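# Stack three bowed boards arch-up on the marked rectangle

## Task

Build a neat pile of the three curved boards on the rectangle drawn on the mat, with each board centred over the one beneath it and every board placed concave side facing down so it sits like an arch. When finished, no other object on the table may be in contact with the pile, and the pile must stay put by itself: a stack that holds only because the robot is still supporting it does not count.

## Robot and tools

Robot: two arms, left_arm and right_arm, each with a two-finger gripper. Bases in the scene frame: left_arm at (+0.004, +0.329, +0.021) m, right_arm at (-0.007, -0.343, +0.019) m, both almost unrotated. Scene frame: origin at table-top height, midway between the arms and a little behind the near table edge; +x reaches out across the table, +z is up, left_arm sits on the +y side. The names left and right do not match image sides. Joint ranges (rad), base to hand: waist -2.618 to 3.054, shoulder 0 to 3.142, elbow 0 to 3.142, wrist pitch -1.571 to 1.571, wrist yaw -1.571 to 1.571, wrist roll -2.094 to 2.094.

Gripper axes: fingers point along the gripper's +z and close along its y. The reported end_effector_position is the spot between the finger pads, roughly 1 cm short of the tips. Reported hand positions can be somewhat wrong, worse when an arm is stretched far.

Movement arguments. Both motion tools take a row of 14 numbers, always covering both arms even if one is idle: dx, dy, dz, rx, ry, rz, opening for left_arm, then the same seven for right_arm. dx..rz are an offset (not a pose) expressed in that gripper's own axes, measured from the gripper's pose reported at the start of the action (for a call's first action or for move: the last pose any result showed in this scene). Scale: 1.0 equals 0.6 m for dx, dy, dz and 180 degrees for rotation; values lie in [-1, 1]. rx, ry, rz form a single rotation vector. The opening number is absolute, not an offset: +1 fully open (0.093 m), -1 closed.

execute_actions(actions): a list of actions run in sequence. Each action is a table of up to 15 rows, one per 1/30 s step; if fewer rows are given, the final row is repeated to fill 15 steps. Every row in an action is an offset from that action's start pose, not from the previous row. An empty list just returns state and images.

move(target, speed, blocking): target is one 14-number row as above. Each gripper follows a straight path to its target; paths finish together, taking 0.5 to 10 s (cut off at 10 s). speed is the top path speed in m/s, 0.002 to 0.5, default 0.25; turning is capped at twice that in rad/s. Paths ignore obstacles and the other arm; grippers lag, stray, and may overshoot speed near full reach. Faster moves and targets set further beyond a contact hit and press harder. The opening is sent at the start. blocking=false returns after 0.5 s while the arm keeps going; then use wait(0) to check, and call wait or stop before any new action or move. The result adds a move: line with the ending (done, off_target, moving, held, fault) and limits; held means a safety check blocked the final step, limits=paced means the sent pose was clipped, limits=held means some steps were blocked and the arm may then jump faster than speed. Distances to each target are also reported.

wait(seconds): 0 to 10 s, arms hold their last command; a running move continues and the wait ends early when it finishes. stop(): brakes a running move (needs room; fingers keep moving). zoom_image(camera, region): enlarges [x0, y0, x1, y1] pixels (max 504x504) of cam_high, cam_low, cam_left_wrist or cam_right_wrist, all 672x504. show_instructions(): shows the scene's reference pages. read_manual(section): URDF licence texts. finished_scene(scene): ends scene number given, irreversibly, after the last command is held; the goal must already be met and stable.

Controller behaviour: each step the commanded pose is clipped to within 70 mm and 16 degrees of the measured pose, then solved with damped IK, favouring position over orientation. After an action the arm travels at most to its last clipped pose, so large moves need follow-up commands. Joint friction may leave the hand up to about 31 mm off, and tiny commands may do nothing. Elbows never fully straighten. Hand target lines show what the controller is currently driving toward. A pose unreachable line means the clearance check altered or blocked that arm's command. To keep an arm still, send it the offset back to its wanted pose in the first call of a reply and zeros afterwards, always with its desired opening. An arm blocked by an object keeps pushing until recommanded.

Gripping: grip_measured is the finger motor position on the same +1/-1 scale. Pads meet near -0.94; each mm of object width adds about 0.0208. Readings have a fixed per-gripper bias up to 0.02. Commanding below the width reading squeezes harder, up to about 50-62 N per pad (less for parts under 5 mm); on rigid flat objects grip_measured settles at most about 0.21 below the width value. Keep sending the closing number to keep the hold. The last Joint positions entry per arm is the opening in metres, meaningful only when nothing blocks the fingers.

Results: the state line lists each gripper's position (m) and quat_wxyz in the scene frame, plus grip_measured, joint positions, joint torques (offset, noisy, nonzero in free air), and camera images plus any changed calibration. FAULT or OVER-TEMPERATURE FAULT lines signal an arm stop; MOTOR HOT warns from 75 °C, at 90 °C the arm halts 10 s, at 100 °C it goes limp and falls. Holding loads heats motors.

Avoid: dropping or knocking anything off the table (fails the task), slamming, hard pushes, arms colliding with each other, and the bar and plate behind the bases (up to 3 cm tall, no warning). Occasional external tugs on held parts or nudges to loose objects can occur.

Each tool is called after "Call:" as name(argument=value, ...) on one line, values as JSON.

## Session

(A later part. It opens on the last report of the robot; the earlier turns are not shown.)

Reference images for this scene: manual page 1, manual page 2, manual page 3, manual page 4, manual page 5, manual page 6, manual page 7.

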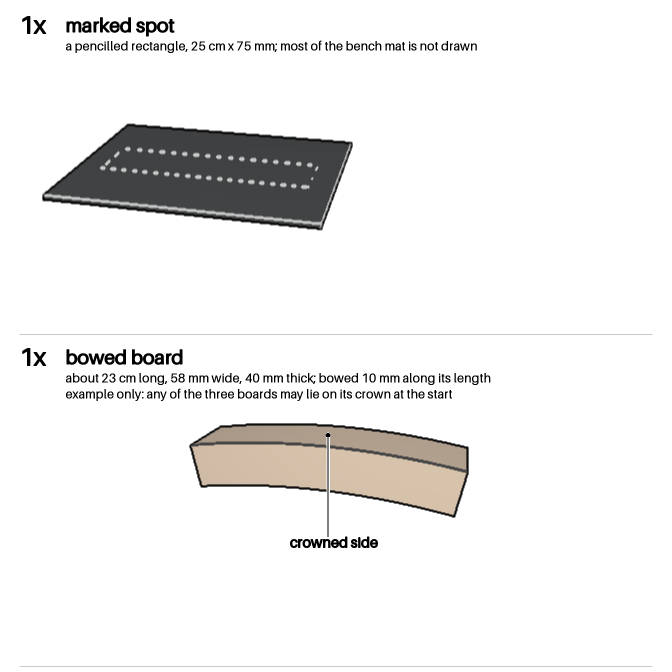

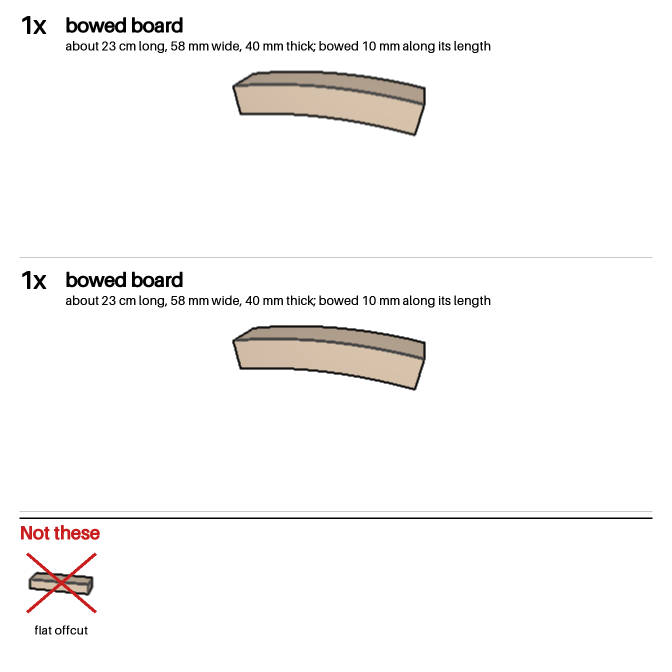

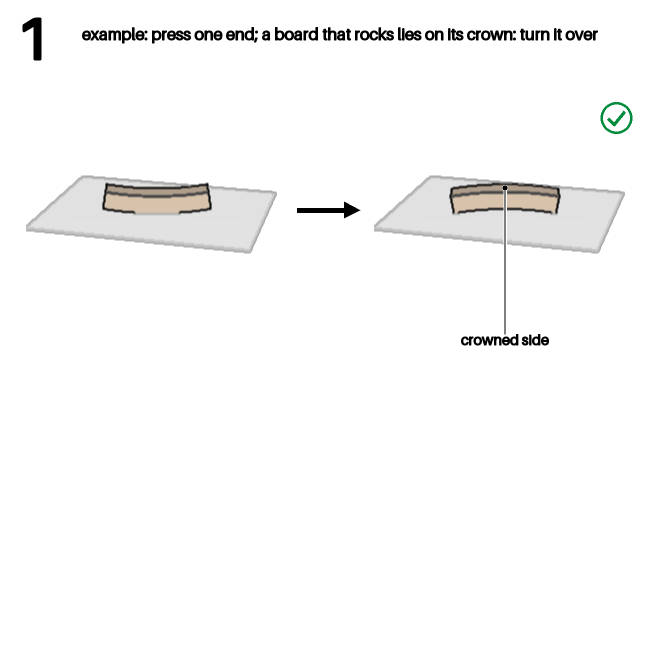

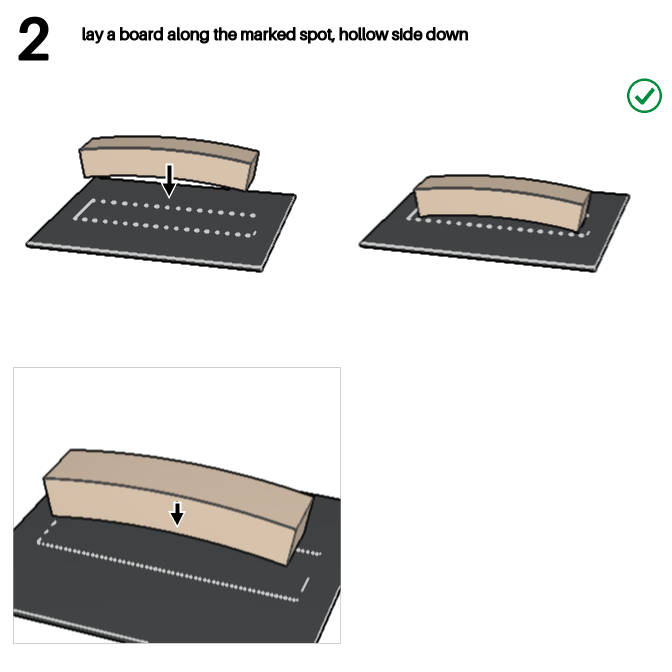

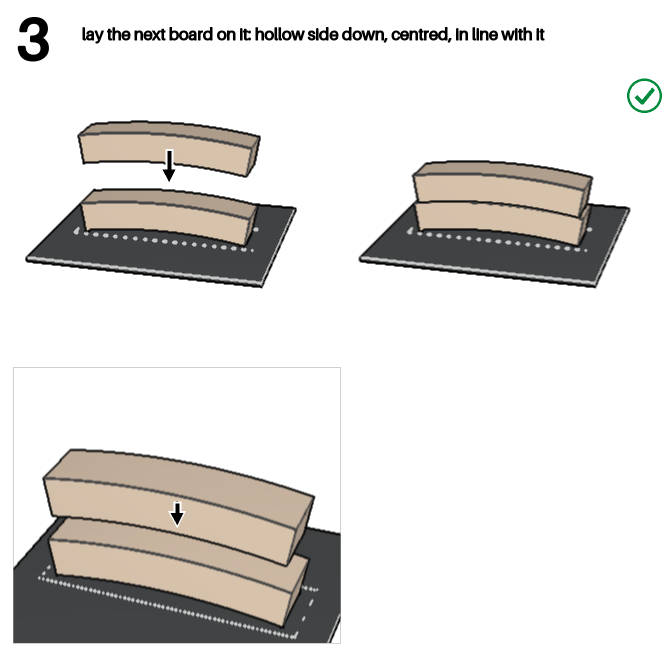

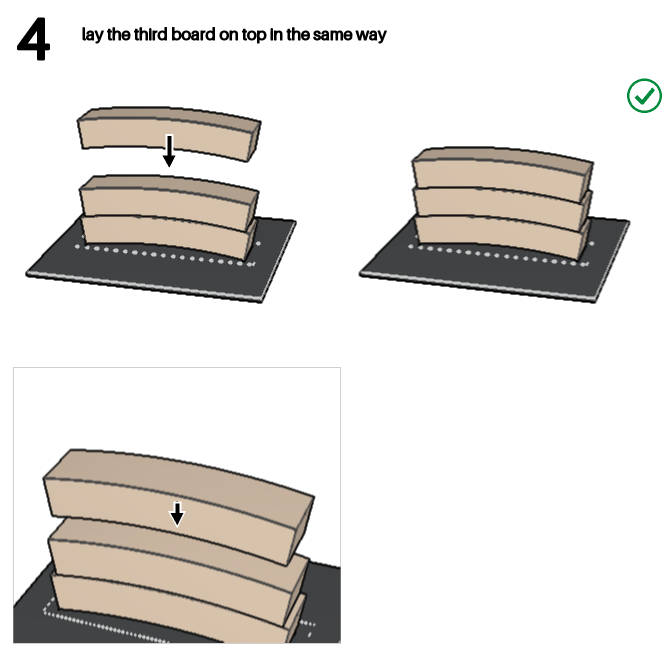

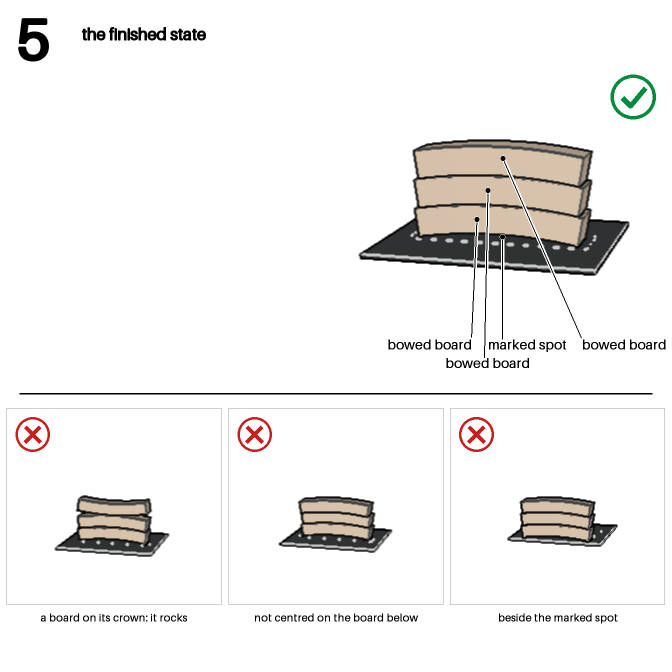

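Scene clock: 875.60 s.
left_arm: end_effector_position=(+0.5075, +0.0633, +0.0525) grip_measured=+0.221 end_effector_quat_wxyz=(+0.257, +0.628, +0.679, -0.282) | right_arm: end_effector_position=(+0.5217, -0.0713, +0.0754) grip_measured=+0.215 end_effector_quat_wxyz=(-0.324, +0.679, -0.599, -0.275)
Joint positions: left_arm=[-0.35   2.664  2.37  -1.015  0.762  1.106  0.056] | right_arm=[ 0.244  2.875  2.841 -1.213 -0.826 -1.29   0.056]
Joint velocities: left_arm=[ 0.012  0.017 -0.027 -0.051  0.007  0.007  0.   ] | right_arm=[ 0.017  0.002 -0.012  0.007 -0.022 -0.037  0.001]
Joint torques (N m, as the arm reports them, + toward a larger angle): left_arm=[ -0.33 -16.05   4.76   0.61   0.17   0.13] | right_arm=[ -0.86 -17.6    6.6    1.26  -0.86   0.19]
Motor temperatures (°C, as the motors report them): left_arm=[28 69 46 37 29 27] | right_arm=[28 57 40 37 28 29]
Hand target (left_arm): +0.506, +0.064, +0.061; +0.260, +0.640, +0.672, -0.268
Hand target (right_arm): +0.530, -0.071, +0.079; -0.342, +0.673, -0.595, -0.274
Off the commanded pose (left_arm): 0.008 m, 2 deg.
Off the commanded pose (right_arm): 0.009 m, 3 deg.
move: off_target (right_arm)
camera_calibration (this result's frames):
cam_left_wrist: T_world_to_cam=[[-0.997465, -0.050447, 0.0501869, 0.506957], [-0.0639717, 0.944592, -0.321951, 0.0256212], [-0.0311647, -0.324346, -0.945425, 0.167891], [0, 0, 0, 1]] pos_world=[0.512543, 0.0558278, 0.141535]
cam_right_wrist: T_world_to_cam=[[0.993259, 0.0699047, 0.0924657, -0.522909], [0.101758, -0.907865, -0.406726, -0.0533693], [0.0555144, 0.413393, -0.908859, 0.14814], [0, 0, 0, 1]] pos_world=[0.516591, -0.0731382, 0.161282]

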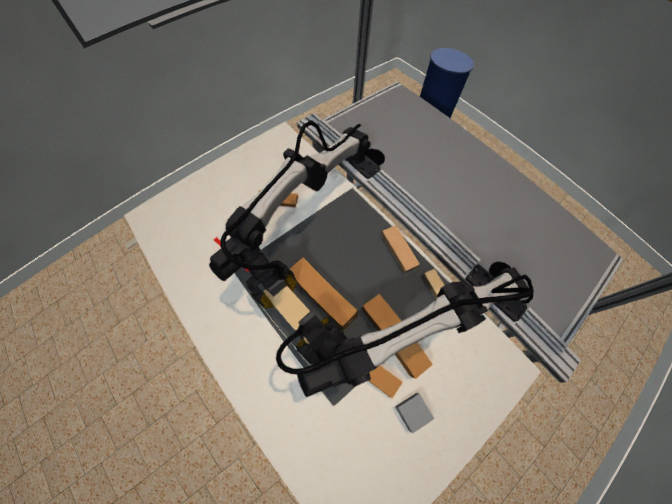

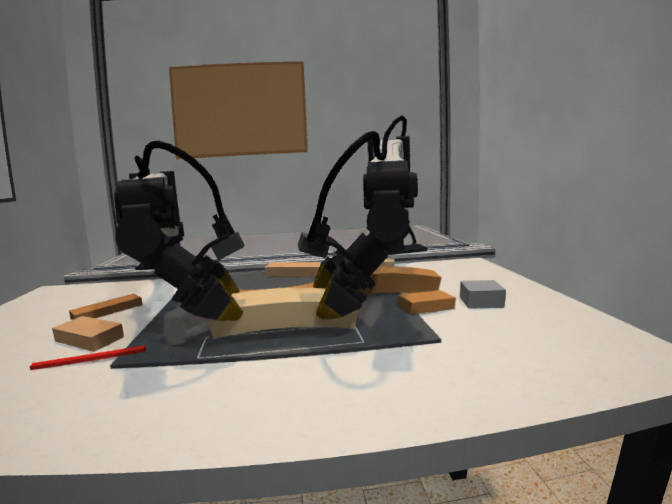

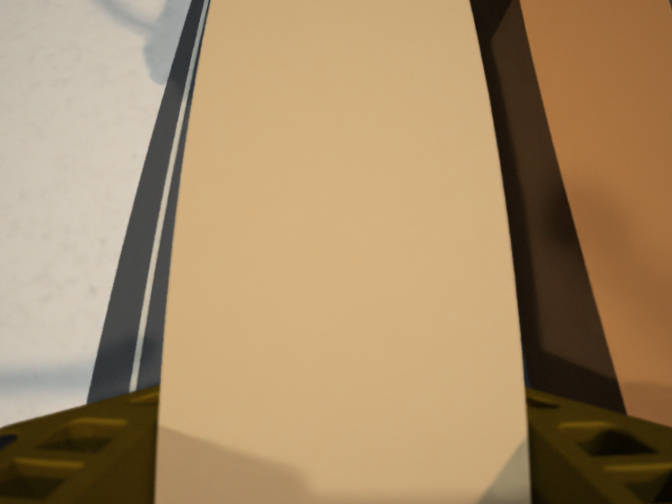

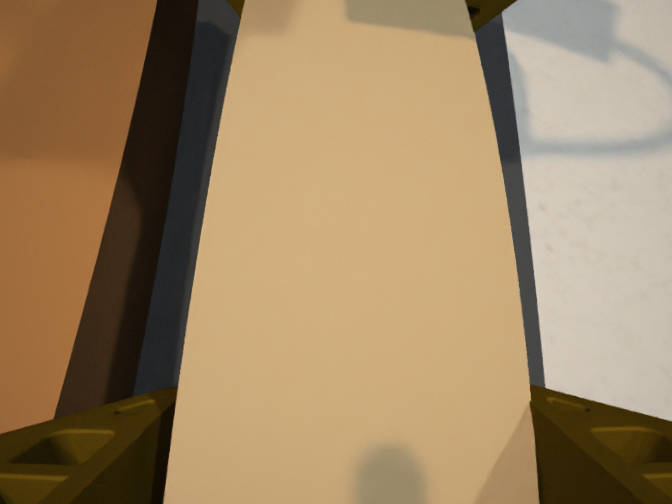

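Call:
move(target=[0.008,0.035,0.008,0,0,0,-0.3, 0.015,-0.018,0.012,0,0,0,-0.3], speed=0.03)

Call:
move(target=[0.02,0,0.022,0,0,0,-0.3, 0.03,0,0.024,0,0,0,-0.3], speed=0.03)

Call:
zoom_image(camera="cam_low", region=[150, 220, 450, 380])

Scene clock: 879.57 s.
left_arm: end_effector_position=(+0.5123, +0.0601, +0.0443) grip_measured=+0.221 end_effector_quat_wxyz=(+0.238, +0.628, +0.678, -0.298) | right_arm: end_effector_position=(+0.5228, -0.0749, +0.0650) grip_measured=+0.215 end_effector_quat_wxyz=(-0.314, +0.667, -0.615, -0.281)
Joint positions: left_arm=[-0.35   2.846  2.699 -1.222  0.778  1.131  0.056] | right_arm=[ 0.238  2.895  2.846 -1.213 -0.821 -1.259  0.056]
Joint velocities: left_arm=[ 0.002  0.115  0.252 -0.212 -0.022 -0.022 -0.001] | right_arm=[-0.017 -0.007 -0.032 -0.066 -0.022  0.037  0.001]
Joint torques (N m, as the arm reports them, + toward a larger angle): left_arm=[  1.01 -13.18   7.98   1.09   0.24  -0.21] | right_arm=[ -0.2  -16.16   9.03   1.33  -0.56  -0.01]
Motor temperatures (°C, as the motors report them): left_arm=[28 72 46 37 29 27] | right_arm=[28 59 40 37 28 29]
Hand target (left_arm): +0.528, +0.065, +0.045; +0.259, +0.627, +0.679, -0.281
Hand target (right_arm): +0.532, -0.071, +0.066; -0.335, +0.674, -0.602, -0.268
Off the commanded pose (left_arm): 0.016 m, 3 deg.
Off the commanded pose (right_arm): 0.012 m, 3 deg.
elbow stopped short (right arm): the move would have taken joint 3 (elbow) straighter than the controller allows; a more bent joint 3 avoids this.
move: off_target (left_arm, right_arm)
camera_calibration (this result's frames):
cam_left_wrist: T_world_to_cam=[[-0.995044, -0.03034, 0.0946938, 0.507559], [-0.0591156, 0.946242, -0.318011, 0.0235594], [-0.0799548, -0.322033, -0.943346, 0.184039], [0, 0, 0, 1]] pos_world=[0.521151, 0.052373, 0.133042]
cam_right_wrist: T_world_to_cam=[[0.997551, 0.0440508, 0.0543257, -0.524461], [0.062264, -0.913126, -0.402895, -0.0409612], [0.0318583, 0.405291, -0.913632, 0.152195], [0, 0, 0, 1]] pos_world=[0.520879, -0.0759831, 0.151039]

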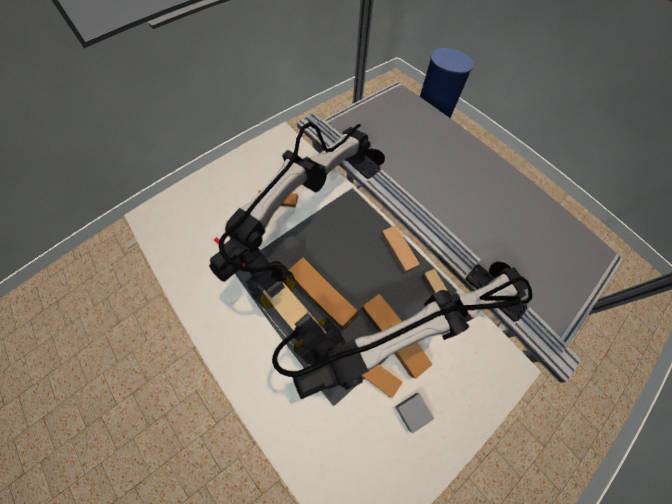

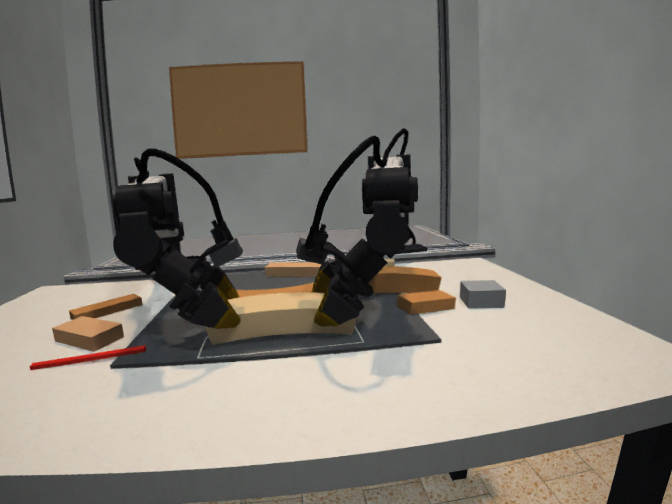

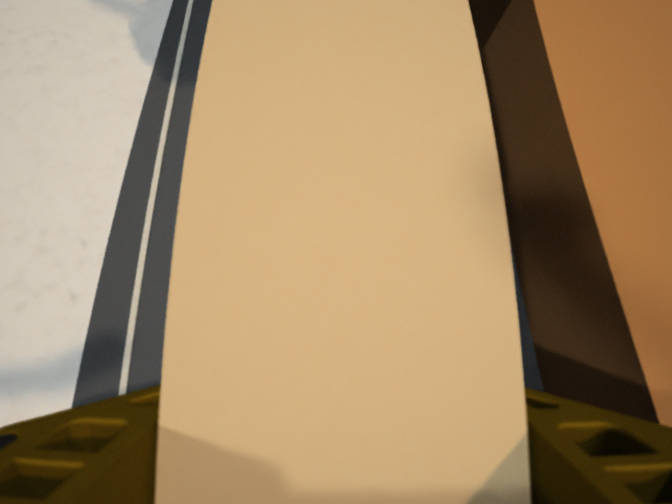

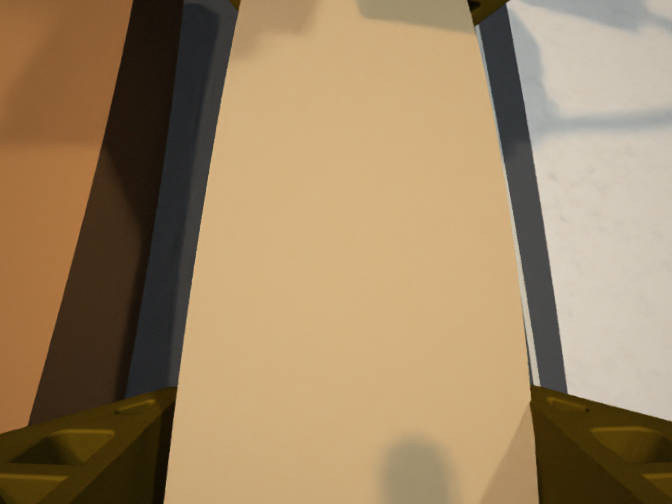

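Scene clock: 880.57 s.
left_arm: end_effector_position=(+0.5108, +0.0601, +0.0429) grip_measured=+0.221 end_effector_quat_wxyz=(+0.242, +0.628, +0.677, -0.298) | right_arm: end_effector_position=(+0.5224, -0.0749, +0.0650) grip_measured=+0.215 end_effector_quat_wxyz=(-0.315, +0.669, -0.612, -0.281)
Joint positions: left_arm=[-0.35   2.802  2.603 -1.162  0.781  1.128  0.056] | right_arm=[ 0.238  2.896  2.846 -1.215 -0.824 -1.267  0.056]
Joint velocities: left_arm=[ 0.002 -0.022 -0.051  0.051  0.051 -0.022  0.001] | right_arm=[-0.002 -0.017 -0.017 -0.022  0.022 -0.007 -0.001]
Joint torques (N m, as the arm reports them, + toward a larger angle): left_arm=[  0.05 -13.36   3.88   0.85   0.39  -0.09] | right_arm=[ -0.51 -15.8    4.98   1.13  -0.62  -0.17]
Motor temperatures (°C, as the motors report them): left_arm=[28 72 46 37 29 27] | right_arm=[28 59 40 37 28 29]
Hand target (left_arm): +0.510, +0.060, +0.027; +0.237, +0.629, +0.678, -0.299
Hand target (right_arm): +0.524, -0.076, +0.042; -0.309, +0.669, -0.613, -0.284
Off the commanded pose (left_arm): 0.016 m, 0 deg.
Off the commanded pose (right_arm): 0.023 m, 0 deg.
move: off_target (left_arm, right_arm)
camera_calibration (this result's frames):
cam_left_wrist: T_world_to_cam=[[-0.995423, -0.0308017, 0.0904713, 0.50666], [-0.0586267, 0.944404, -0.323519, 0.0231588], [-0.0754766, -0.327342, -0.941887, 0.180543], [0, 0, 0, 1]] pos_world=[0.519326, 0.052834, 0.131705]
cam_right_wrist: T_world_to_cam=[[0.997114, 0.0492823, 0.0577456, -0.523703], [0.0684963, -0.91201, -0.404408, -0.0440152], [0.0327344, 0.407196, -0.912754, 0.151851], [0, 0, 0, 1]] pos_world=[0.520235, -0.0761661, 0.151044]

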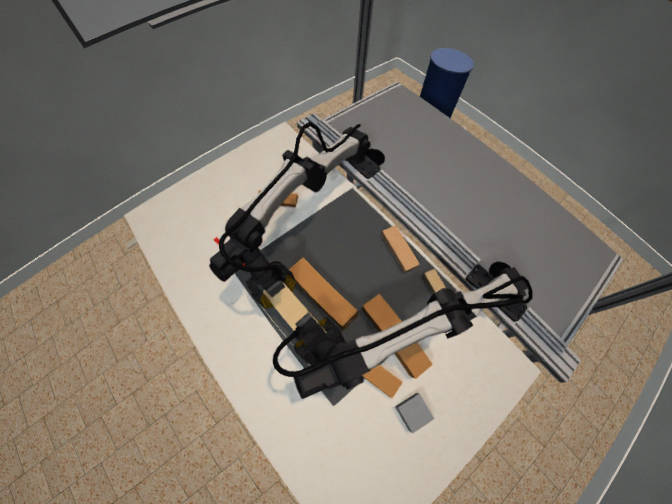

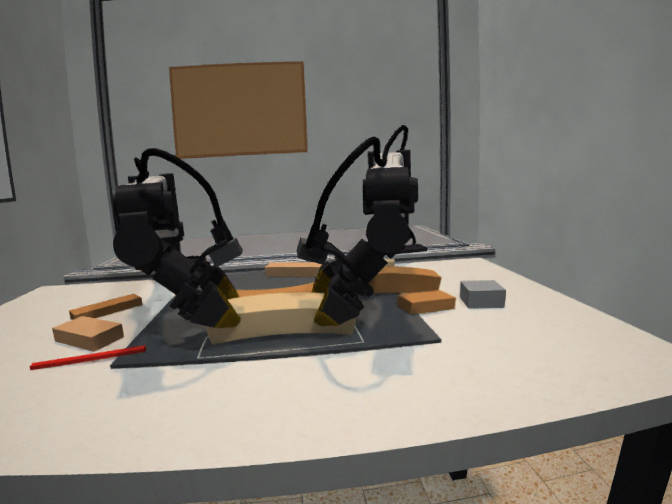

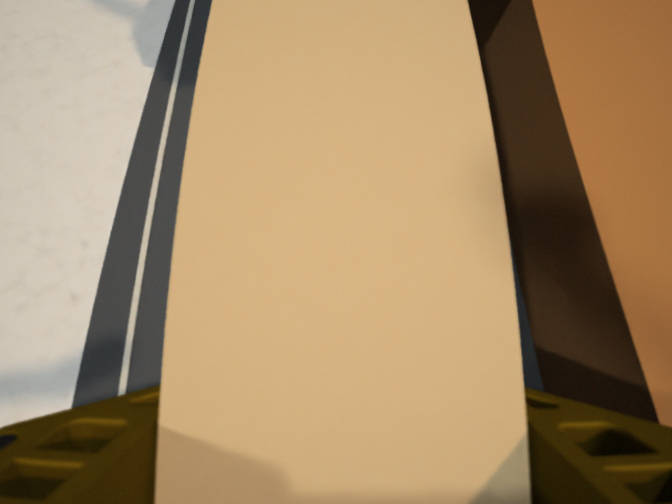

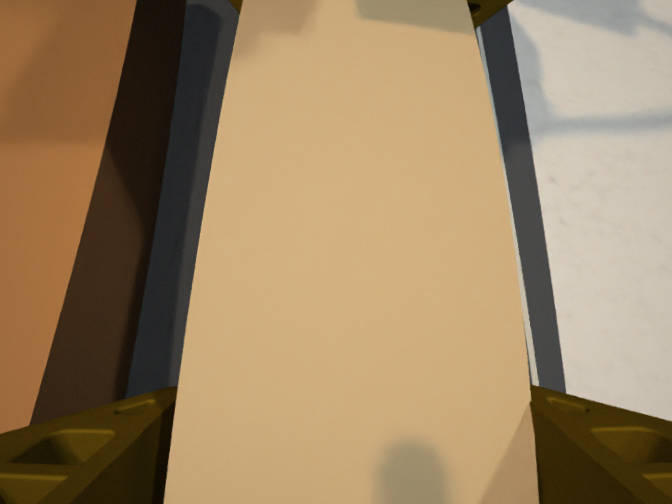

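Region (150, 220, 450, 380) of cam_low's 672x504 image, scaled by 1.680, with more detail than that image has; it fills the top 269 rows of this view, and the rest is white.

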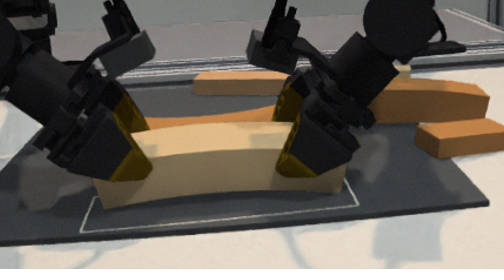

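Call:
move(target=[0,0,0,0,0,0,0.7, 0,0,0,0,0,0,0.7])

Call:
move(target=[-0.03,-0.03,-0.15,0,0,0,0.7, -0.03,0.03,-0.15,0,0,0,0.7], speed=0.06)

Call:
move(target=[0,-0.25,-0.1,0,0,0,1, 0,0.25,-0.05,0,0,0,1], speed=0.12)

Call:
zoom_image(camera="cam_high", region=[200, 200, 480, 420])

Scene clock: 886.37 s.
left_arm: end_effector_position=(+0.5107, +0.0601, +0.0424) grip_measured=+0.698 end_effector_quat_wxyz=(+0.242, +0.628, +0.677, -0.298) | right_arm: end_effector_position=(+0.5236, -0.0748, +0.0654) grip_measured=+0.698 end_effector_quat_wxyz=(-0.317, +0.670, -0.611, -0.279)
Joint positions: left_arm=[-0.35   2.801  2.6   -1.16   0.781  1.128  0.079] | right_arm=[ 0.238  2.895  2.846 -1.209 -0.822 -1.268  0.079]
Joint velocities: left_arm=[-0.017 -0.002  0.012 -0.066 -0.022  0.051 -0.   ] | right_arm=[-0.002  0.007 -0.002 -0.007  0.022  0.037  0.001]
Joint torques (N m, as the arm reports them, + toward a larger angle): left_arm=[ -0.08 -14.25   6.31   0.59   0.38  -0.12] | right_arm=[ -0.33 -17.87   6.94   0.77  -0.59  -0.01]
Motor temperatures (°C, as the motors report them): left_arm=[28 74 45 37 29 27] | right_arm=[28 61 40 37 28 29]
Hand target (left_arm): +0.511, +0.060, +0.043; +0.242, +0.628, +0.677, -0.298
Hand target (right_arm): +0.522, -0.075, +0.065; -0.315, +0.669, -0.612, -0.281
Off the commanded pose (left_arm): 0.001 m, 0 deg.
Off the commanded pose (right_arm): 0.001 m, 0 deg.
move: done
camera_calibration (this result's frames):
cam_left_wrist: T_world_to_cam=[[-0.995389, -0.0308172, 0.0908332, 0.506599], [-0.0587511, 0.944437, -0.323398, 0.0230214], [-0.07582, -0.327244, -0.941893, 0.180248], [0, 0, 0, 1]] pos_world=[0.519282, 0.0528548, 0.131204]
cam_right_wrist: T_world_to_cam=[[0.996695, 0.049267, 0.0645853, -0.525074], [0.0712611, -0.911951, -0.404062, -0.0453083], [0.0389917, 0.407329, -0.912449, 0.148812], [0, 0, 0, 1]] pos_world=[0.520765, -0.0760655, 0.151388]

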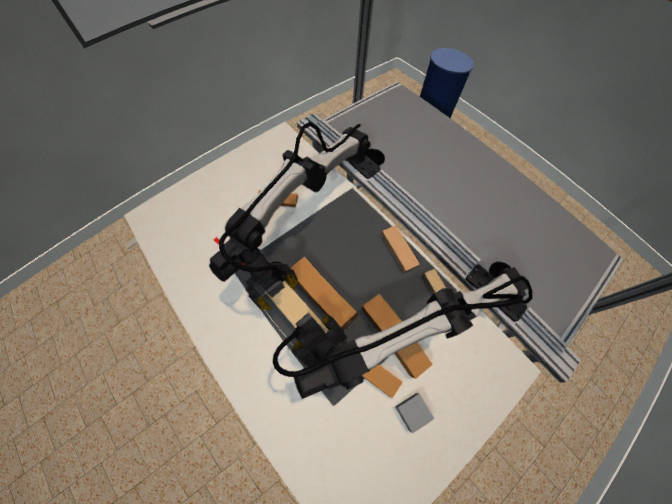

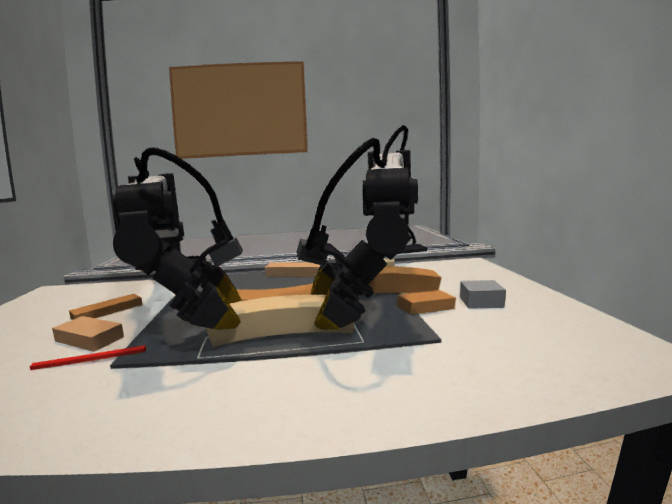

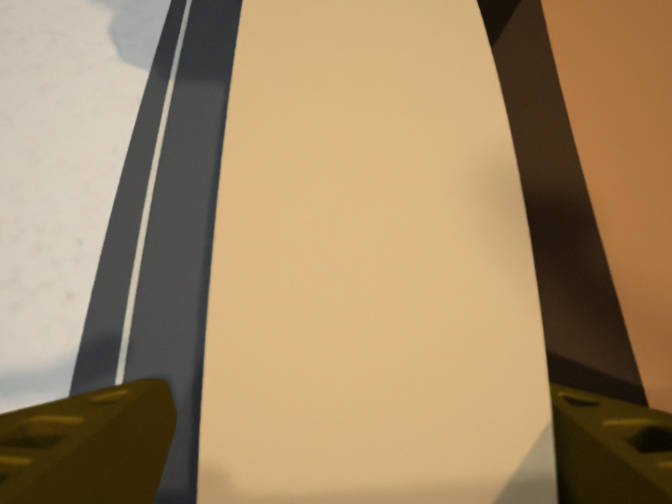

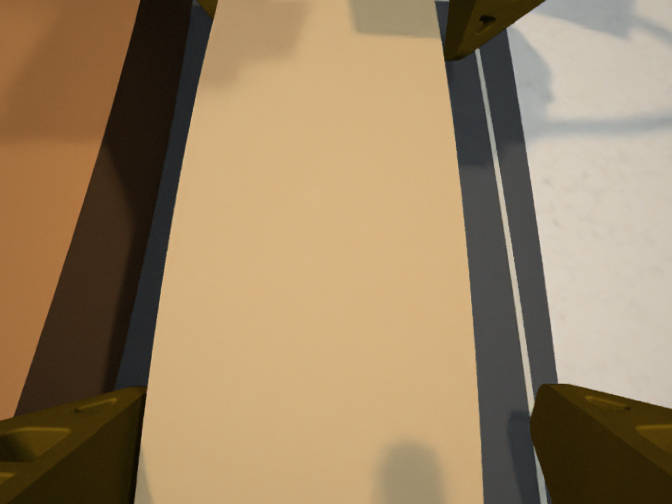

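Scene clock: 888.60 s.
left_arm: end_effector_position=(+0.4966, +0.1053, +0.1123) grip_measured=+0.698 end_effector_quat_wxyz=(+0.235, +0.629, +0.678, -0.298) | right_arm: end_effector_position=(+0.5081, -0.1293, +0.1376) grip_measured=+0.698 end_effector_quat_wxyz=(-0.323, +0.674, -0.607, -0.269)
Joint positions: left_arm=[-0.272  2.713  2.712 -1.454  0.787  1.246  0.079] | right_arm=[ 0.146  2.696  2.75  -1.387 -0.838 -1.404  0.079]
Joint velocities: left_arm=[ 0.017 -0.012  0.012  0.022 -0.022  0.051 -0.   ] | right_arm=[ 0.007  0.012 -0.017  0.022 -0.037 -0.007 -0.   ]
Joint torques (N m, as the arm reports them, + toward a larger angle): left_arm=[  1.06 -13.43   7.6    0.31   0.5   -0.05] | right_arm=[ -0.73 -17.75   5.02   0.56  -0.74  -0.06]
Motor temperatures (°C, as the motors report them): left_arm=[28 75 45 37 29 27] | right_arm=[28 62 40 37 28 29]
Hand target (left_arm): +0.499, +0.111, +0.120; +0.243, +0.627, +0.677, -0.298
Hand target (right_arm): +0.504, -0.133, +0.136; -0.316, +0.670, -0.611, -0.279
Off the commanded pose (left_arm): 0.010 m, 1 deg.
Off the commanded pose (right_arm): 0.007 m, 2 deg.
MOTOR HOT: a motor of the left arm reached 75 °C. Now the hottest motor of the left arm, joint 2 (shoulder), reports 75 °C. The controller's stop level is 90 °C. To cool a motor, set the load down, stop pushing, or move to a pose that needs little force.
move: done
camera_calibration (this result's frames):
cam_left_wrist: T_world_to_cam=[[-0.994772, -0.0267224, 0.0985633, 0.485943], [-0.0565527, 0.947802, -0.313803, -0.000401496], [-0.085033, -0.317737, -0.944358, 0.263639], [0, 0, 0, 1]] pos_world=[0.505798, 0.0971338, 0.200947]
cam_right_wrist: T_world_to_cam=[[0.994584, 0.0506152, 0.0907757, -0.513982], [0.082847, -0.913475, -0.398373, -0.0716523], [0.0627576, 0.403736, -0.912721, 0.22504], [0, 0, 0, 1]] pos_world=[0.503011, -0.130294, 0.223511]

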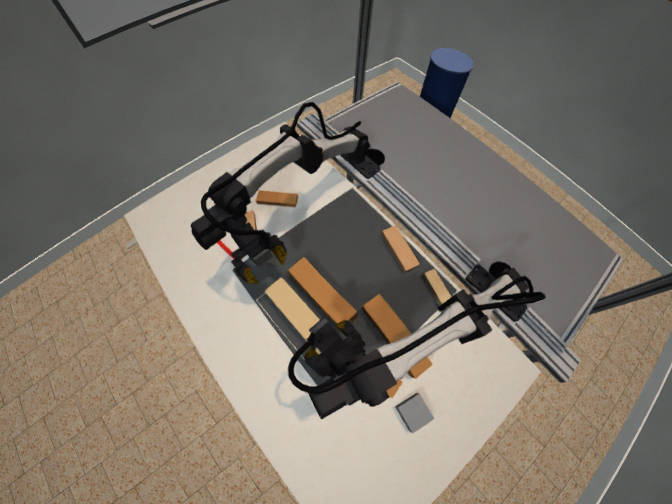

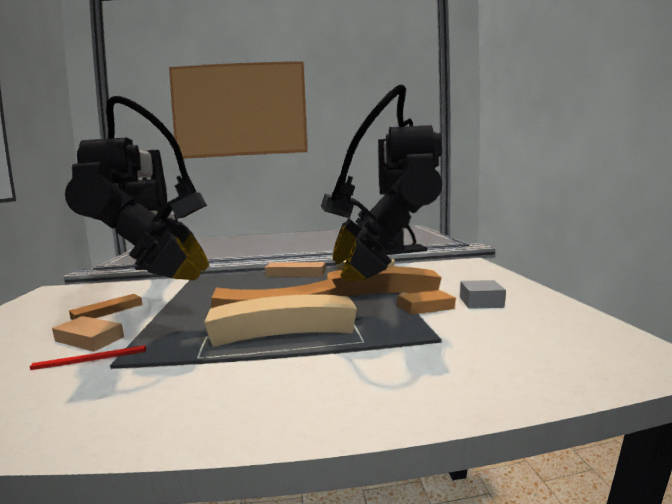

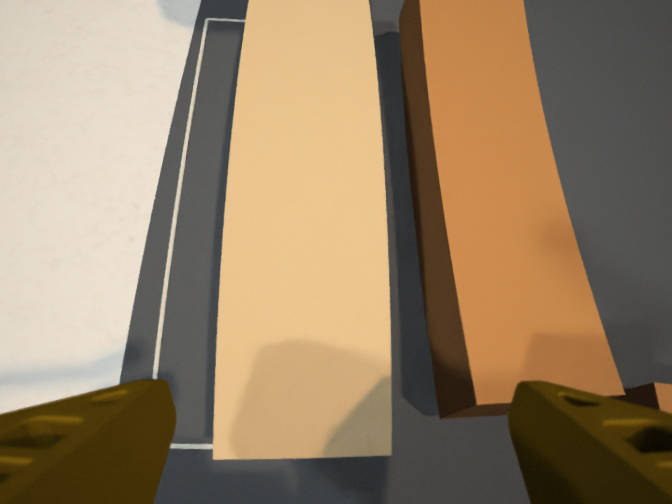

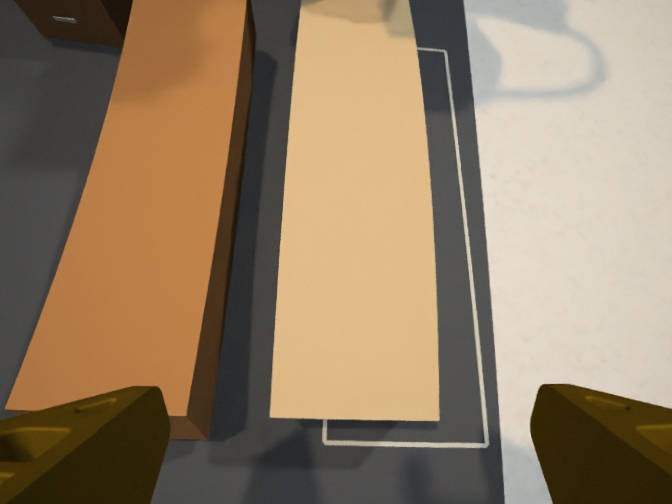

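Scene clock: 890.40 s.
left_arm: end_effector_position=(+0.3466, +0.1386, +0.1690) grip_measured=+1.000 end_effector_quat_wxyz=(+0.224, +0.632, +0.677, -0.303) | right_arm: end_effector_position=(+0.3616, -0.1575, +0.1431) grip_measured=+0.983 end_effector_quat_wxyz=(-0.322, +0.680, -0.602, -0.268)
Joint positions: left_arm=[-0.262  1.909  1.583 -1.173  0.786  1.279  0.093] | right_arm=[ 0.138  1.908  1.443 -0.89  -0.839 -1.438  0.092]
Joint velocities: left_arm=[-0.002 -0.012 -0.002 -0.007  0.007 -0.007  0.   ] | right_arm=[ 0.007 -0.002 -0.007 -0.007  0.022  0.007 -0.001]
Joint torques (N m, as the arm reports them, + toward a larger angle): left_arm=[ 1.11 -9.94  4.81  0.55  0.45 -0.08] | right_arm=[ -0.77 -11.98   4.92   0.78  -0.66   0.  ]
Motor temperatures (°C, as the motors report them): left_arm=[28 75 45 37 29 27] | right_arm=[28 62 40 37 28 29]
Hand target (left_arm): +0.349, +0.143, +0.170; +0.235, +0.630, +0.678, -0.298
Hand target (right_arm): +0.360, -0.161, +0.141; -0.323, +0.675, -0.607, -0.269
Off the commanded pose (left_arm): 0.006 m, 1 deg.
Off the commanded pose (right_arm): 0.005 m, 1 deg.
MOTOR HOT: still on. Now the hottest motor of the left arm, joint 2 (shoulder), reports 75 °C; the controller's stop level is 90 °C.
move: done
camera_calibration (this result's frames):
cam_left_wrist: T_world_to_cam=[[-0.992977, -0.0142271, 0.117446, 0.32645], [-0.0498025, 0.950762, -0.305894, -0.0268083], [-0.107312, -0.309595, -0.944794, 0.321708], [0, 0, 0, 1]] pos_world=[0.357345, 0.129732, 0.257407]
cam_right_wrist: T_world_to_cam=[[0.9933, 0.0646024, 0.0958219, -0.365377], [0.0974912, -0.913656, -0.394624, -0.0889091], [0.0620546, 0.401322, -0.913832, 0.250629], [0, 0, 0, 1]] pos_world=[0.356044, -0.158211, 0.228959]

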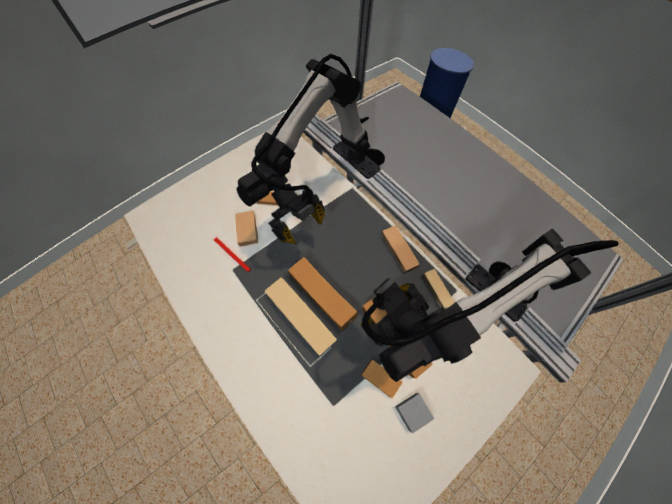

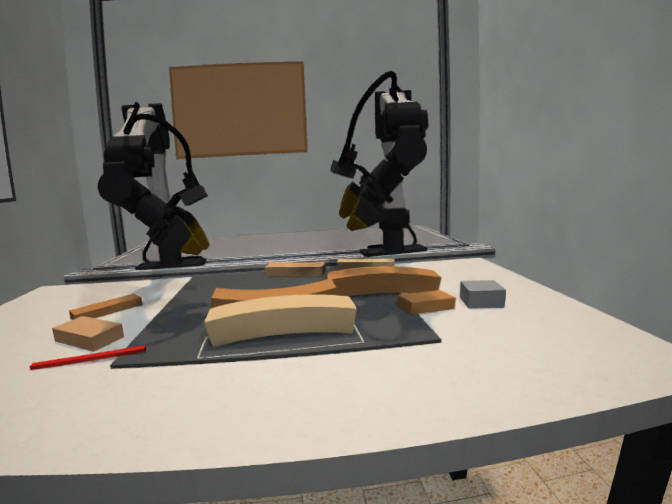

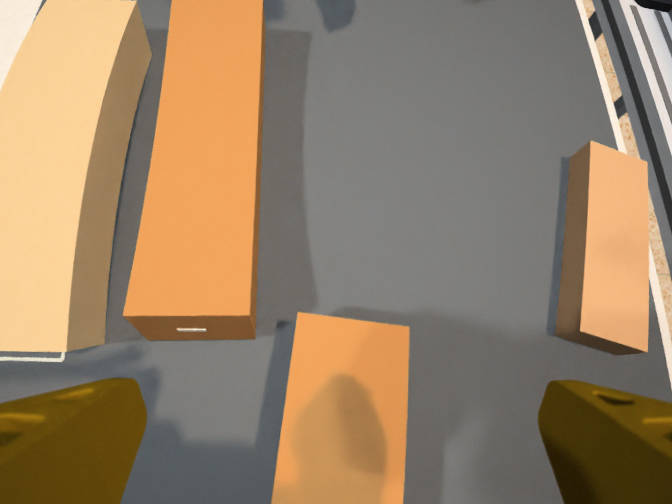

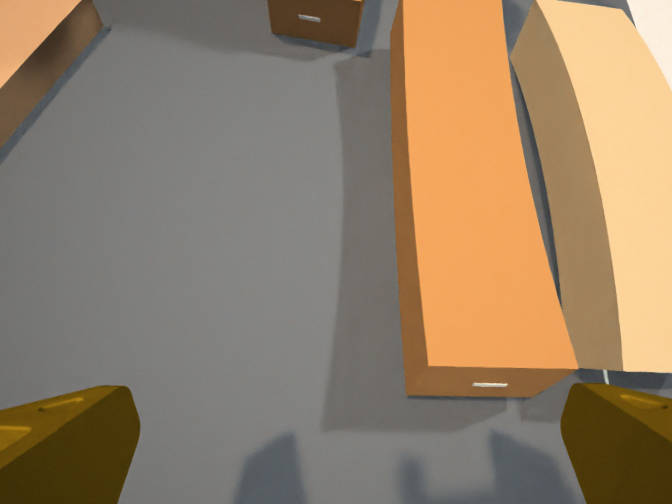

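Region (200, 200, 480, 420) of cam_high's 672x504 image, scaled by 1.800, with more detail than that image has; it fills the top 396 rows of this view, and the rest is white.

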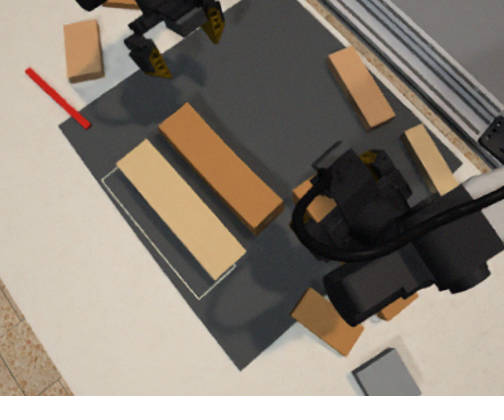

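Call:
move(target=[0,-0.15,-0.05,0,0,0,1, 0,0,0,0,0.29,0,1], speed=0.2)

Scene clock: 905.93 s.
left_arm: end_effector_position=(+0.2663, +0.1536, +0.2022) grip_measured=+1.000 end_effector_quat_wxyz=(+0.230, +0.636, +0.673, -0.300) | right_arm: end_effector_position=(+0.3622, -0.1570, +0.1504) grip_measured=+0.983 end_effector_quat_wxyz=(-0.047, +0.726, -0.684, +0.057)
Joint positions: left_arm=[-0.262  1.583  1.33  -1.234  0.786  1.287  0.093] | right_arm=[ 0.481  2.008  1.842 -1.28   0.086 -1.134  0.092]
Joint velocities: left_arm=[-0.012 -0.007  0.017  0.095  0.007 -0.037  0.   ] | right_arm=[-0.007  0.012  0.002 -0.095  0.037  0.037 -0.   ]
Joint torques (N m, as the arm reports them, + toward a larger angle): left_arm=[ 0.79 -7.09  4.7   0.32  0.39 -0.04] | right_arm=[ 0.27 -9.66  7.98  0.41  0.02  0.07]
Motor temperatures (°C, as the motors report them): left_arm=[28 72 44 36 29 27] | right_arm=[28 60 39 36 28 28]
Hand target (left_arm): +0.260, +0.158, +0.201; +0.224, +0.632, +0.677, -0.303
Hand target (right_arm): +0.361, -0.156, +0.142; -0.030, +0.727, -0.684, +0.058
Off the commanded pose (left_arm): 0.008 m, 1 deg.
Off the commanded pose (right_arm): 0.007 m, 3 deg.
MOTOR HOT: cleared. Now the hottest motor of the left arm, joint 2 (shoulder), reports 72 °C.
move: off_target (right_arm)
camera_calibration (this result's frames):
cam_left_wrist: T_world_to_cam=[[-0.99481, -0.00834085, 0.101412, 0.245942], [-0.0394831, 0.95019, -0.309161, -0.0369023], [-0.0937823, -0.311561, -0.945587, 0.345947], [0, 0, 0, 1]] pos_world=[0.275652, 0.144899, 0.290773]
cam_right_wrist: T_world_to_cam=[[0.989556, 0.0432701, 0.137499, -0.375039], [-0.0231491, -0.893798, 0.447873, -0.165572], [0.142276, -0.446378, -0.883461, 0.0903044], [0, 0, 0, 1]] pos_world=[0.354441, -0.0914503, 0.205503]

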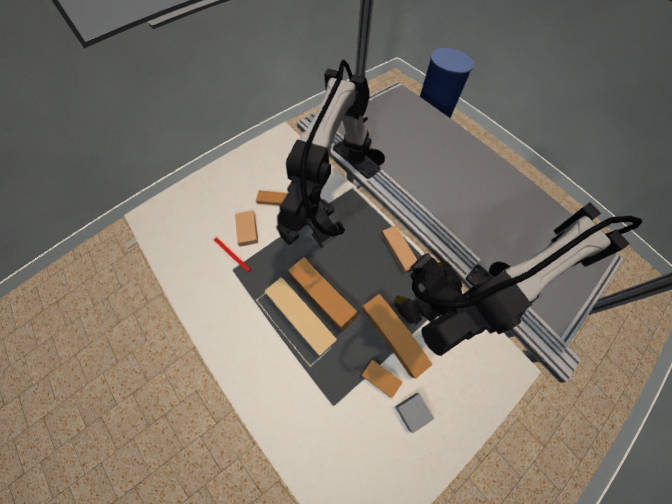

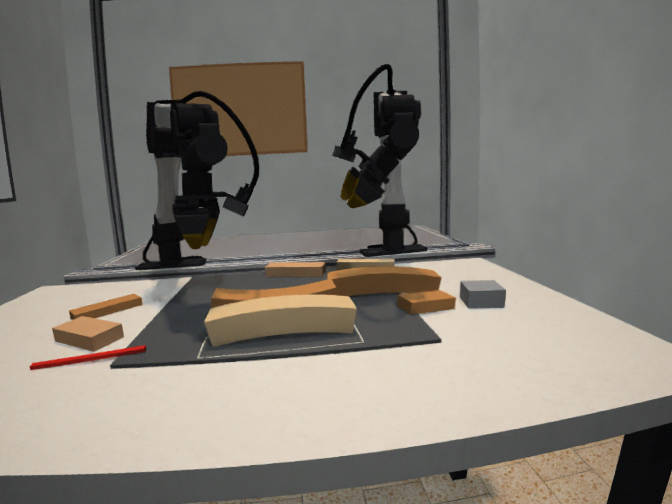

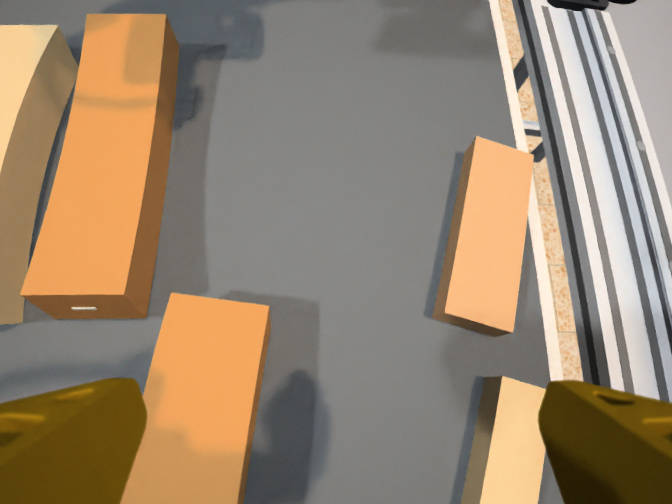

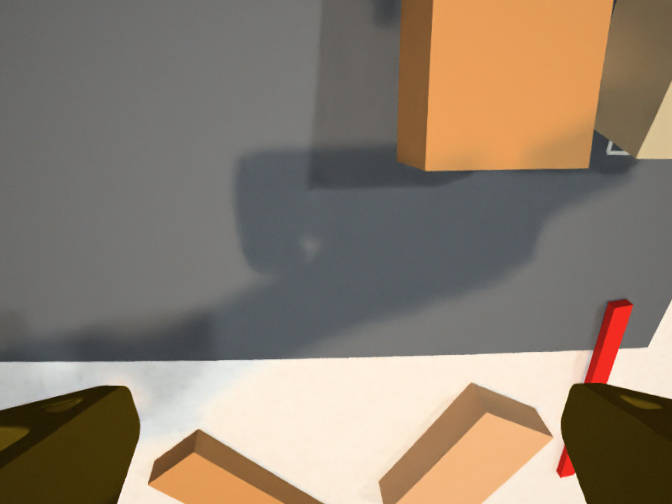

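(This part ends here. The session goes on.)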